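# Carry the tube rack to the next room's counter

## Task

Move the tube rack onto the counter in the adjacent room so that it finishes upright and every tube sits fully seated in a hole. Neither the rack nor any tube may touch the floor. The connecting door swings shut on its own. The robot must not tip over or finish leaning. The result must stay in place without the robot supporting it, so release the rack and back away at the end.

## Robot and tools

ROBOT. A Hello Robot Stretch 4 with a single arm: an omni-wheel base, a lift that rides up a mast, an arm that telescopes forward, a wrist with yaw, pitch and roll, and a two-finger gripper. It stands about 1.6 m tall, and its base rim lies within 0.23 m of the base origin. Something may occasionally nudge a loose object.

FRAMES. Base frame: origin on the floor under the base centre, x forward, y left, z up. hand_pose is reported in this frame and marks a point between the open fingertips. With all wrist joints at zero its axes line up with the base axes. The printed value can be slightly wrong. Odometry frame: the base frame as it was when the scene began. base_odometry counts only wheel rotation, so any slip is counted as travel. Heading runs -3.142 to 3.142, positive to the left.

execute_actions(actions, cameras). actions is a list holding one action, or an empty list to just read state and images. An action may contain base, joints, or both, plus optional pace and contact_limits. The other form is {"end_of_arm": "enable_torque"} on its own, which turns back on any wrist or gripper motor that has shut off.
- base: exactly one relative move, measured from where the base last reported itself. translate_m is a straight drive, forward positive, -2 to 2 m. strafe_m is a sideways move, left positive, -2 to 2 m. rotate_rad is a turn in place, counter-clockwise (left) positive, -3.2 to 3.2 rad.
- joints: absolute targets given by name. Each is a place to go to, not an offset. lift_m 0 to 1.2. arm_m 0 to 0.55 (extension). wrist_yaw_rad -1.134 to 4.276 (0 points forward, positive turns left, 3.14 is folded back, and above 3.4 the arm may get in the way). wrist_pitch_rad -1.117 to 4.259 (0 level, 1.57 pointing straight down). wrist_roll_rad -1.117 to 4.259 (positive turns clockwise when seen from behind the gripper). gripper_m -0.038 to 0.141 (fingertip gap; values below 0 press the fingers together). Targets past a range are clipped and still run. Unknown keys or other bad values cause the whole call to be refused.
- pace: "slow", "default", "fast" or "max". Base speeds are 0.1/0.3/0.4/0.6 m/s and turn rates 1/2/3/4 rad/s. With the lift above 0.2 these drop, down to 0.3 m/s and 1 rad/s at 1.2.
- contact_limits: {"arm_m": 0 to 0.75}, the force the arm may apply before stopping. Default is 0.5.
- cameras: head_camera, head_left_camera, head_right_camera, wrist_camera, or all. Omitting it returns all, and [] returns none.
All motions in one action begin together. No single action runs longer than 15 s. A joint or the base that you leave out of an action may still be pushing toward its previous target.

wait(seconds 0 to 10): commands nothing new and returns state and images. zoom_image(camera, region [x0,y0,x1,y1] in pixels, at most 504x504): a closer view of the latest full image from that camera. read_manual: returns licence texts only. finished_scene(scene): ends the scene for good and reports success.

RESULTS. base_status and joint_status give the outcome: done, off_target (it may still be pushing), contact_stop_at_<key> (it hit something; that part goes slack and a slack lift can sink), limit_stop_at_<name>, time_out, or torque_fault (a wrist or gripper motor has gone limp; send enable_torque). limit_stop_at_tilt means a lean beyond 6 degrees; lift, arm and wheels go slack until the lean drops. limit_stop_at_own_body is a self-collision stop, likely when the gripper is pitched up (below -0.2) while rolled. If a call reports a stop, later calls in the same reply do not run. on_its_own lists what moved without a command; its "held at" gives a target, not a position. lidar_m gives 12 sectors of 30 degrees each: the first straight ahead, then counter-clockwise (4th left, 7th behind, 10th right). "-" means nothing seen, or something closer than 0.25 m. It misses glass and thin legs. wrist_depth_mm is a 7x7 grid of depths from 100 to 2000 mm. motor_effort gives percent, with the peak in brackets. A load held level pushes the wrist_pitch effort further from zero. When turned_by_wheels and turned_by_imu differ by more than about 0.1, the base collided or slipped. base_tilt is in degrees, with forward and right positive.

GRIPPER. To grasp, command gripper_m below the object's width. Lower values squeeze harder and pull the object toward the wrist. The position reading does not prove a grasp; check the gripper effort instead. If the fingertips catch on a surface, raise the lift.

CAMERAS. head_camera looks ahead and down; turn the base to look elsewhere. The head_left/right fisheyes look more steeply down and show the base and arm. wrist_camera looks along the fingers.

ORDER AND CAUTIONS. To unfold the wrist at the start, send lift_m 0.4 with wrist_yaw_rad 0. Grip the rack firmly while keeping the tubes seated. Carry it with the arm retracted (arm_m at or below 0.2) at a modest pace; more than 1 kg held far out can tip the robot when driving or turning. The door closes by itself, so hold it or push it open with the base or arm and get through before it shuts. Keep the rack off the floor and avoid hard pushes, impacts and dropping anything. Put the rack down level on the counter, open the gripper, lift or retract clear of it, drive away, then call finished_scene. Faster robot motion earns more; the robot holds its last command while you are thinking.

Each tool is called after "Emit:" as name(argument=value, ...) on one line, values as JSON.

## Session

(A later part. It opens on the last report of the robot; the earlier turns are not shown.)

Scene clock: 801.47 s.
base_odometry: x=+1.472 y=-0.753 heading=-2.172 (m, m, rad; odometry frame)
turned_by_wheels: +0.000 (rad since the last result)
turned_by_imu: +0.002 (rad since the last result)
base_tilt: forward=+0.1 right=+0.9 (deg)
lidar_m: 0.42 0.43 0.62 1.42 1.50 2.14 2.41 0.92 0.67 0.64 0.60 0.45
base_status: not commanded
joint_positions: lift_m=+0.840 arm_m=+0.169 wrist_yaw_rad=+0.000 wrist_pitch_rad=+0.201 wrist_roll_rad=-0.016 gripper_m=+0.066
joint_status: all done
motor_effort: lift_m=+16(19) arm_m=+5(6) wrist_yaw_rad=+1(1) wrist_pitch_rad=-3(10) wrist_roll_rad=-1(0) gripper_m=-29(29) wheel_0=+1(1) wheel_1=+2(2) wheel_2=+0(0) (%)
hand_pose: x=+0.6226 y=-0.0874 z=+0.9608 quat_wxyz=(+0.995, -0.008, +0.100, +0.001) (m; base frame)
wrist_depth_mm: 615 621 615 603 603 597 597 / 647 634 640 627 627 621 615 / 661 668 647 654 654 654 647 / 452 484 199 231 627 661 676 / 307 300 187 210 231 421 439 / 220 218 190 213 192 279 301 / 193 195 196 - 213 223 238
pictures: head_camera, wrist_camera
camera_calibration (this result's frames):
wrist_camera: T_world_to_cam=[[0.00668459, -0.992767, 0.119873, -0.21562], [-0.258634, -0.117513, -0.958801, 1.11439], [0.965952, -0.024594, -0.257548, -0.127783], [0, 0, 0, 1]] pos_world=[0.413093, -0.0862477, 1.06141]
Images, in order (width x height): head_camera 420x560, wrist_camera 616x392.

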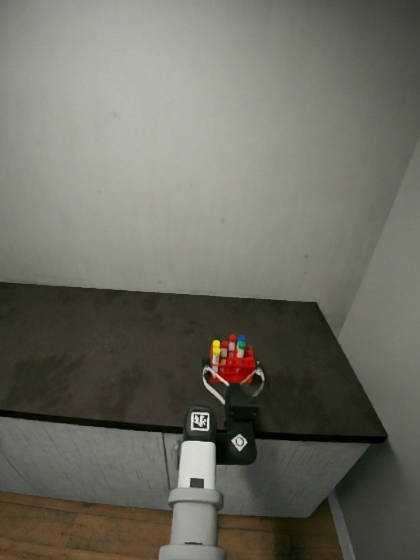

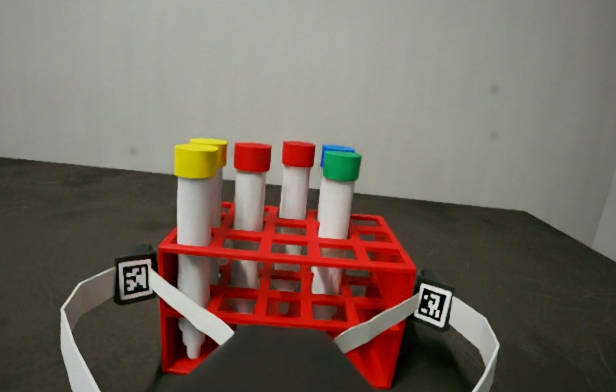

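Emit:
execute_actions(actions=[{"joints": {"gripper_m": 0.141}, "pace": "slow"}], cameras=["head_camera", "wrist_camera"])

Scene clock: 813.30 s.
base_odometry: x=+1.472 y=-0.753 heading=-2.172 (m, m, rad; odometry frame)
turned_by_wheels: +0.000 (rad since the last result)
turned_by_imu: +0.002 (rad since the last result)
base_tilt: forward=+0.2 right=+0.9 (deg)
lidar_m: 0.42 0.43 0.61 1.44 1.50 2.11 2.41 0.90 0.66 0.65 0.60 0.43
base_status: not commanded
joint_positions: lift_m=+0.840 arm_m=+0.169 wrist_yaw_rad=+0.000 wrist_pitch_rad=+0.202 wrist_roll_rad=-0.016 gripper_m=+0.141
joint_status: all done
motor_effort: lift_m=+15(16) arm_m=+5(5) wrist_yaw_rad=+1(1) wrist_pitch_rad=-7(7) wrist_roll_rad=-1(0) gripper_m=-1(30) wheel_0=+1(1) wheel_1=+2(2) wheel_2=+0(0) (%)
hand_pose: x=+0.6226 y=-0.0875 z=+0.9607 quat_wxyz=(+0.995, -0.008, +0.101, +0.001) (m; base frame)
wrist_depth_mm: 615 615 609 609 615 603 603 / 640 640 634 627 634 627 615 / 661 661 647 640 654 647 654 / 445 480 219 249 668 661 668 / 304 279 204 233 263 415 436 / 231 231 211 226 206 289 298 / 190 197 210 - 220 224 237
pictures: head_camera, wrist_camera
camera_calibration (this result's frames):
wrist_camera: T_world_to_cam=[[0.00641352, -0.992769, 0.119871, -0.215524], [-0.25908, -0.11743, -0.958691, 1.11442], [0.965835, -0.0249074, -0.257959, -0.127329], [0, 0, 0, 1]] pos_world=[0.413083, -0.0862714, 1.06137]
Images, in order (width x height): head_camera 420x560, wrist_camera 616x392.

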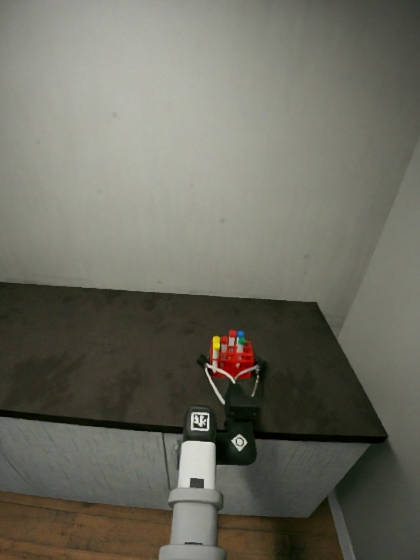

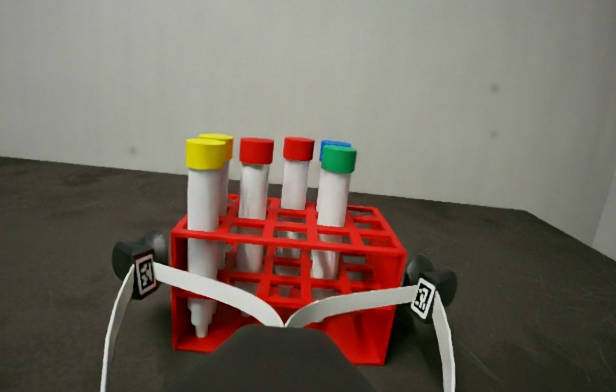

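Emit:
execute_actions(actions=[{"joints": {"arm_m": 0.03}}], cameras=["head_camera", "wrist_camera"])

Emit:
zoom_image(camera="wrist_camera", region=[200, 110, 400, 300])

Emit:
zoom_image(camera="head_camera", region=[180, 310, 290, 400])

Scene clock: 818.80 s.
base_odometry: x=+1.472 y=-0.753 heading=-2.172 (m, m, rad; odometry frame)
turned_by_wheels: +0.000 (rad since the last result)
turned_by_imu: +0.001 (rad since the last result)
base_tilt: forward=+0.2 right=+0.6 (deg)
lidar_m: 0.41 0.44 0.62 1.43 1.52 2.12 2.39 0.91 0.67 0.63 0.60 0.43
base_status: not commanded
joint_positions: lift_m=+0.840 arm_m=+0.031 wrist_yaw_rad=+0.000 wrist_pitch_rad=+0.202 wrist_roll_rad=-0.016 gripper_m=+0.141
joint_status: all done
motor_effort: lift_m=+16(16) arm_m=-5(6) wrist_yaw_rad=+1(1) wrist_pitch_rad=-7(6) wrist_roll_rad=+1(0) gripper_m=+2(1) wheel_0=+1(1) wheel_1=+2(2) wheel_2=+0(0) (%)
hand_pose: x=+0.4845 y=-0.0875 z=+0.9605 quat_wxyz=(+0.995, -0.008, +0.101, +0.001) (m; base frame)
wrist_depth_mm: 741 741 732 732 732 723 723 / 768 778 768 768 759 750 741 / 788 798 768 778 798 788 788 / 449 488 439 366 627 723 809 / 309 281 343 359 384 421 439 / 231 232 241 259 250 290 301 / 192 198 210 - 227 225 239
pictures: head_camera, wrist_camera
camera_calibration (this result's frames):
wrist_camera: T_world_to_cam=[[0.00646899, -0.992769, 0.119868, -0.214645], [-0.259468, -0.117431, -0.958586, 1.0786], [0.96573, -0.0249008, -0.258351, 0.00645333], [0, 0, 0, 1]] pos_world=[0.275018, -0.0862709, 1.06133]
Images, in order (width x height): head_camera 420x560, wrist_camera 616x392.

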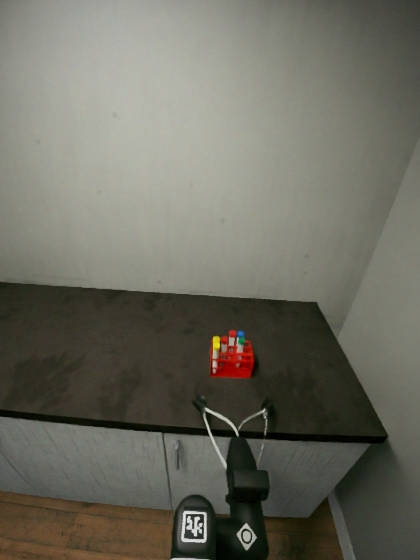

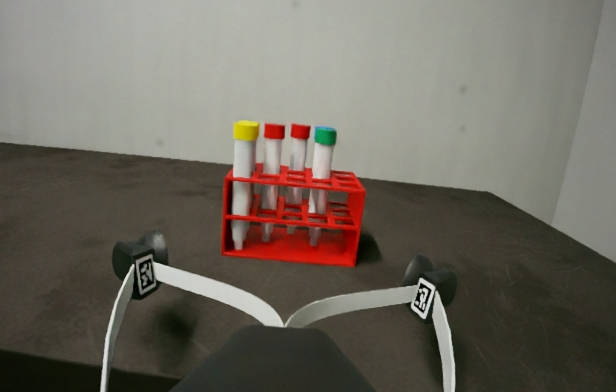

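Region (200, 110, 400, 300) of wrist_camera's 616x392 image, scaled by 2.520; it fills the top 479 rows of this view, and the rest is white.

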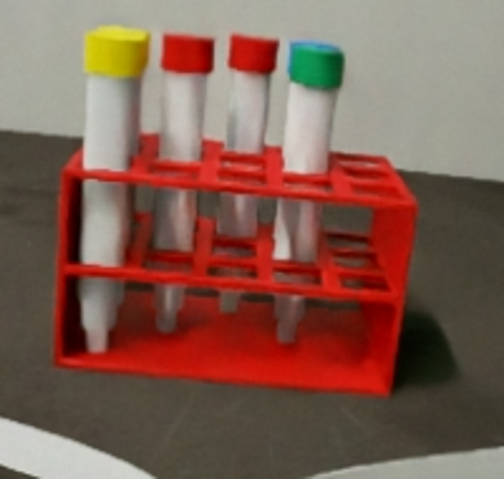

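Region (180, 310, 290, 400) of head_camera's 420x560 image, scaled by 4.582, with more detail than that image has; it fills the top 412 rows of this view, and the rest is white.

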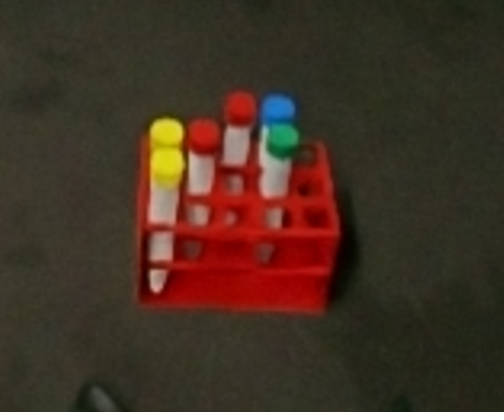

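Emit:
execute_actions(actions=[{"base": {"translate_m": -0.35}, "joints": {"arm_m": 0.0}}], cameras=["head_camera", "wrist_camera"])

Emit:
zoom_image(camera="head_camera", region=[170, 250, 280, 340])

Scene clock: 861.10 s.
base_odometry: x=+1.670 y=-0.464 heading=-2.173 (m, m, rad; odometry frame)
turned_by_wheels: +0.000 (rad since the last result)
turned_by_imu: +0.002 (rad since the last result)
base_tilt: forward=+0.2 right=+0.8 (deg)
lidar_m: 0.76 0.80 1.14 1.45 1.54 2.15 2.32 0.86 0.66 0.60 0.68 0.78
base_status: done
joint_positions: lift_m=+0.840 arm_m=+0.002 wrist_yaw_rad=+0.000 wrist_pitch_rad=+0.202 wrist_roll_rad=-0.016 gripper_m=+0.141
joint_status: all done
motor_effort: lift_m=+16(16) arm_m=-5(7) wrist_yaw_rad=+1(1) wrist_pitch_rad=-6(7) wrist_roll_rad=+2(3) gripper_m=-1(0) wheel_0=-1(6) wheel_1=+0(5) wheel_2=-2(9) (%)
hand_pose: x=+0.4553 y=-0.0874 z=+0.9605 quat_wxyz=(+0.995, -0.008, +0.101, +0.001) (m; base frame)
wrist_depth_mm: 1078 1078 1078 1078 1060 1042 854 / 1138 1118 1118 1118 1118 1078 854 / 842 931 1078 1138 1138 1118 820 / 559 574 569 580 640 798 809 / 603 591 597 597 591 597 778 / 640 634 615 615 615 621 759 / 661 661 647 - 654 654 759
pictures: head_camera, wrist_camera
camera_calibration (this result's frames):
wrist_camera: T_world_to_cam=[[0.00659818, -0.992768, 0.119868, -0.214473], [-0.259453, -0.117465, -0.958585, 1.07098], [0.965733, -0.0247752, -0.258352, 0.0346528], [0, 0, 0, 1]] pos_world=[0.245818, -0.0862614, 1.06128]
Images, in order (width x height): head_camera 420x560, wrist_camera 616x392.

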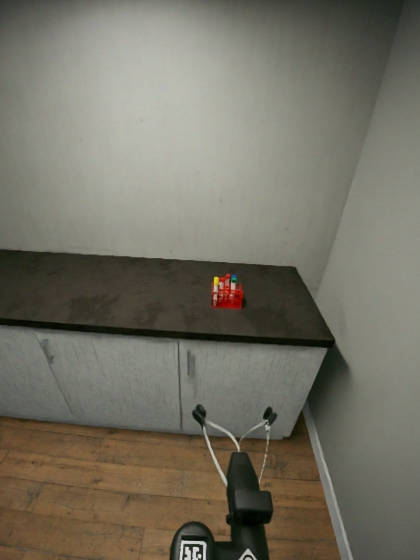

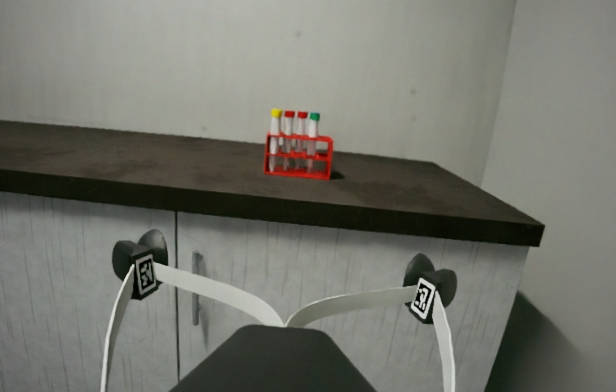

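Region (170, 250, 280, 340) of head_camera's 420x560 image, scaled by 4.582, with more detail than that image has; it fills the top 412 rows of this view, and the rest is white.

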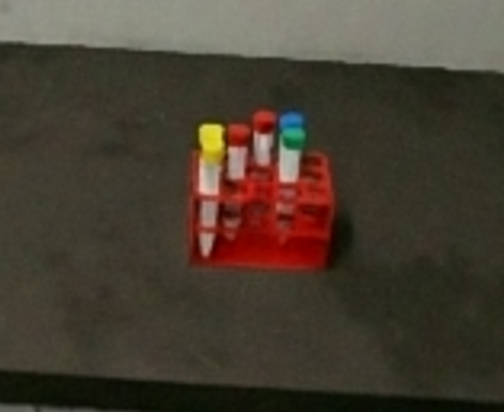

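Emit:
zoom_image(camera="wrist_camera", region=[250, 95, 350, 190])

Region (250, 95, 350, 190) of wrist_camera's 616x392 image, scaled by 5.040; it fills the top 479 rows of this view, and the rest is white.

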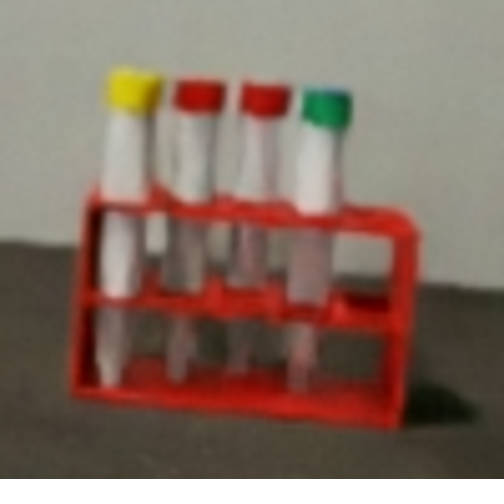

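Emit:
finished_scene(scene=1)

The scene is finished: the task was done.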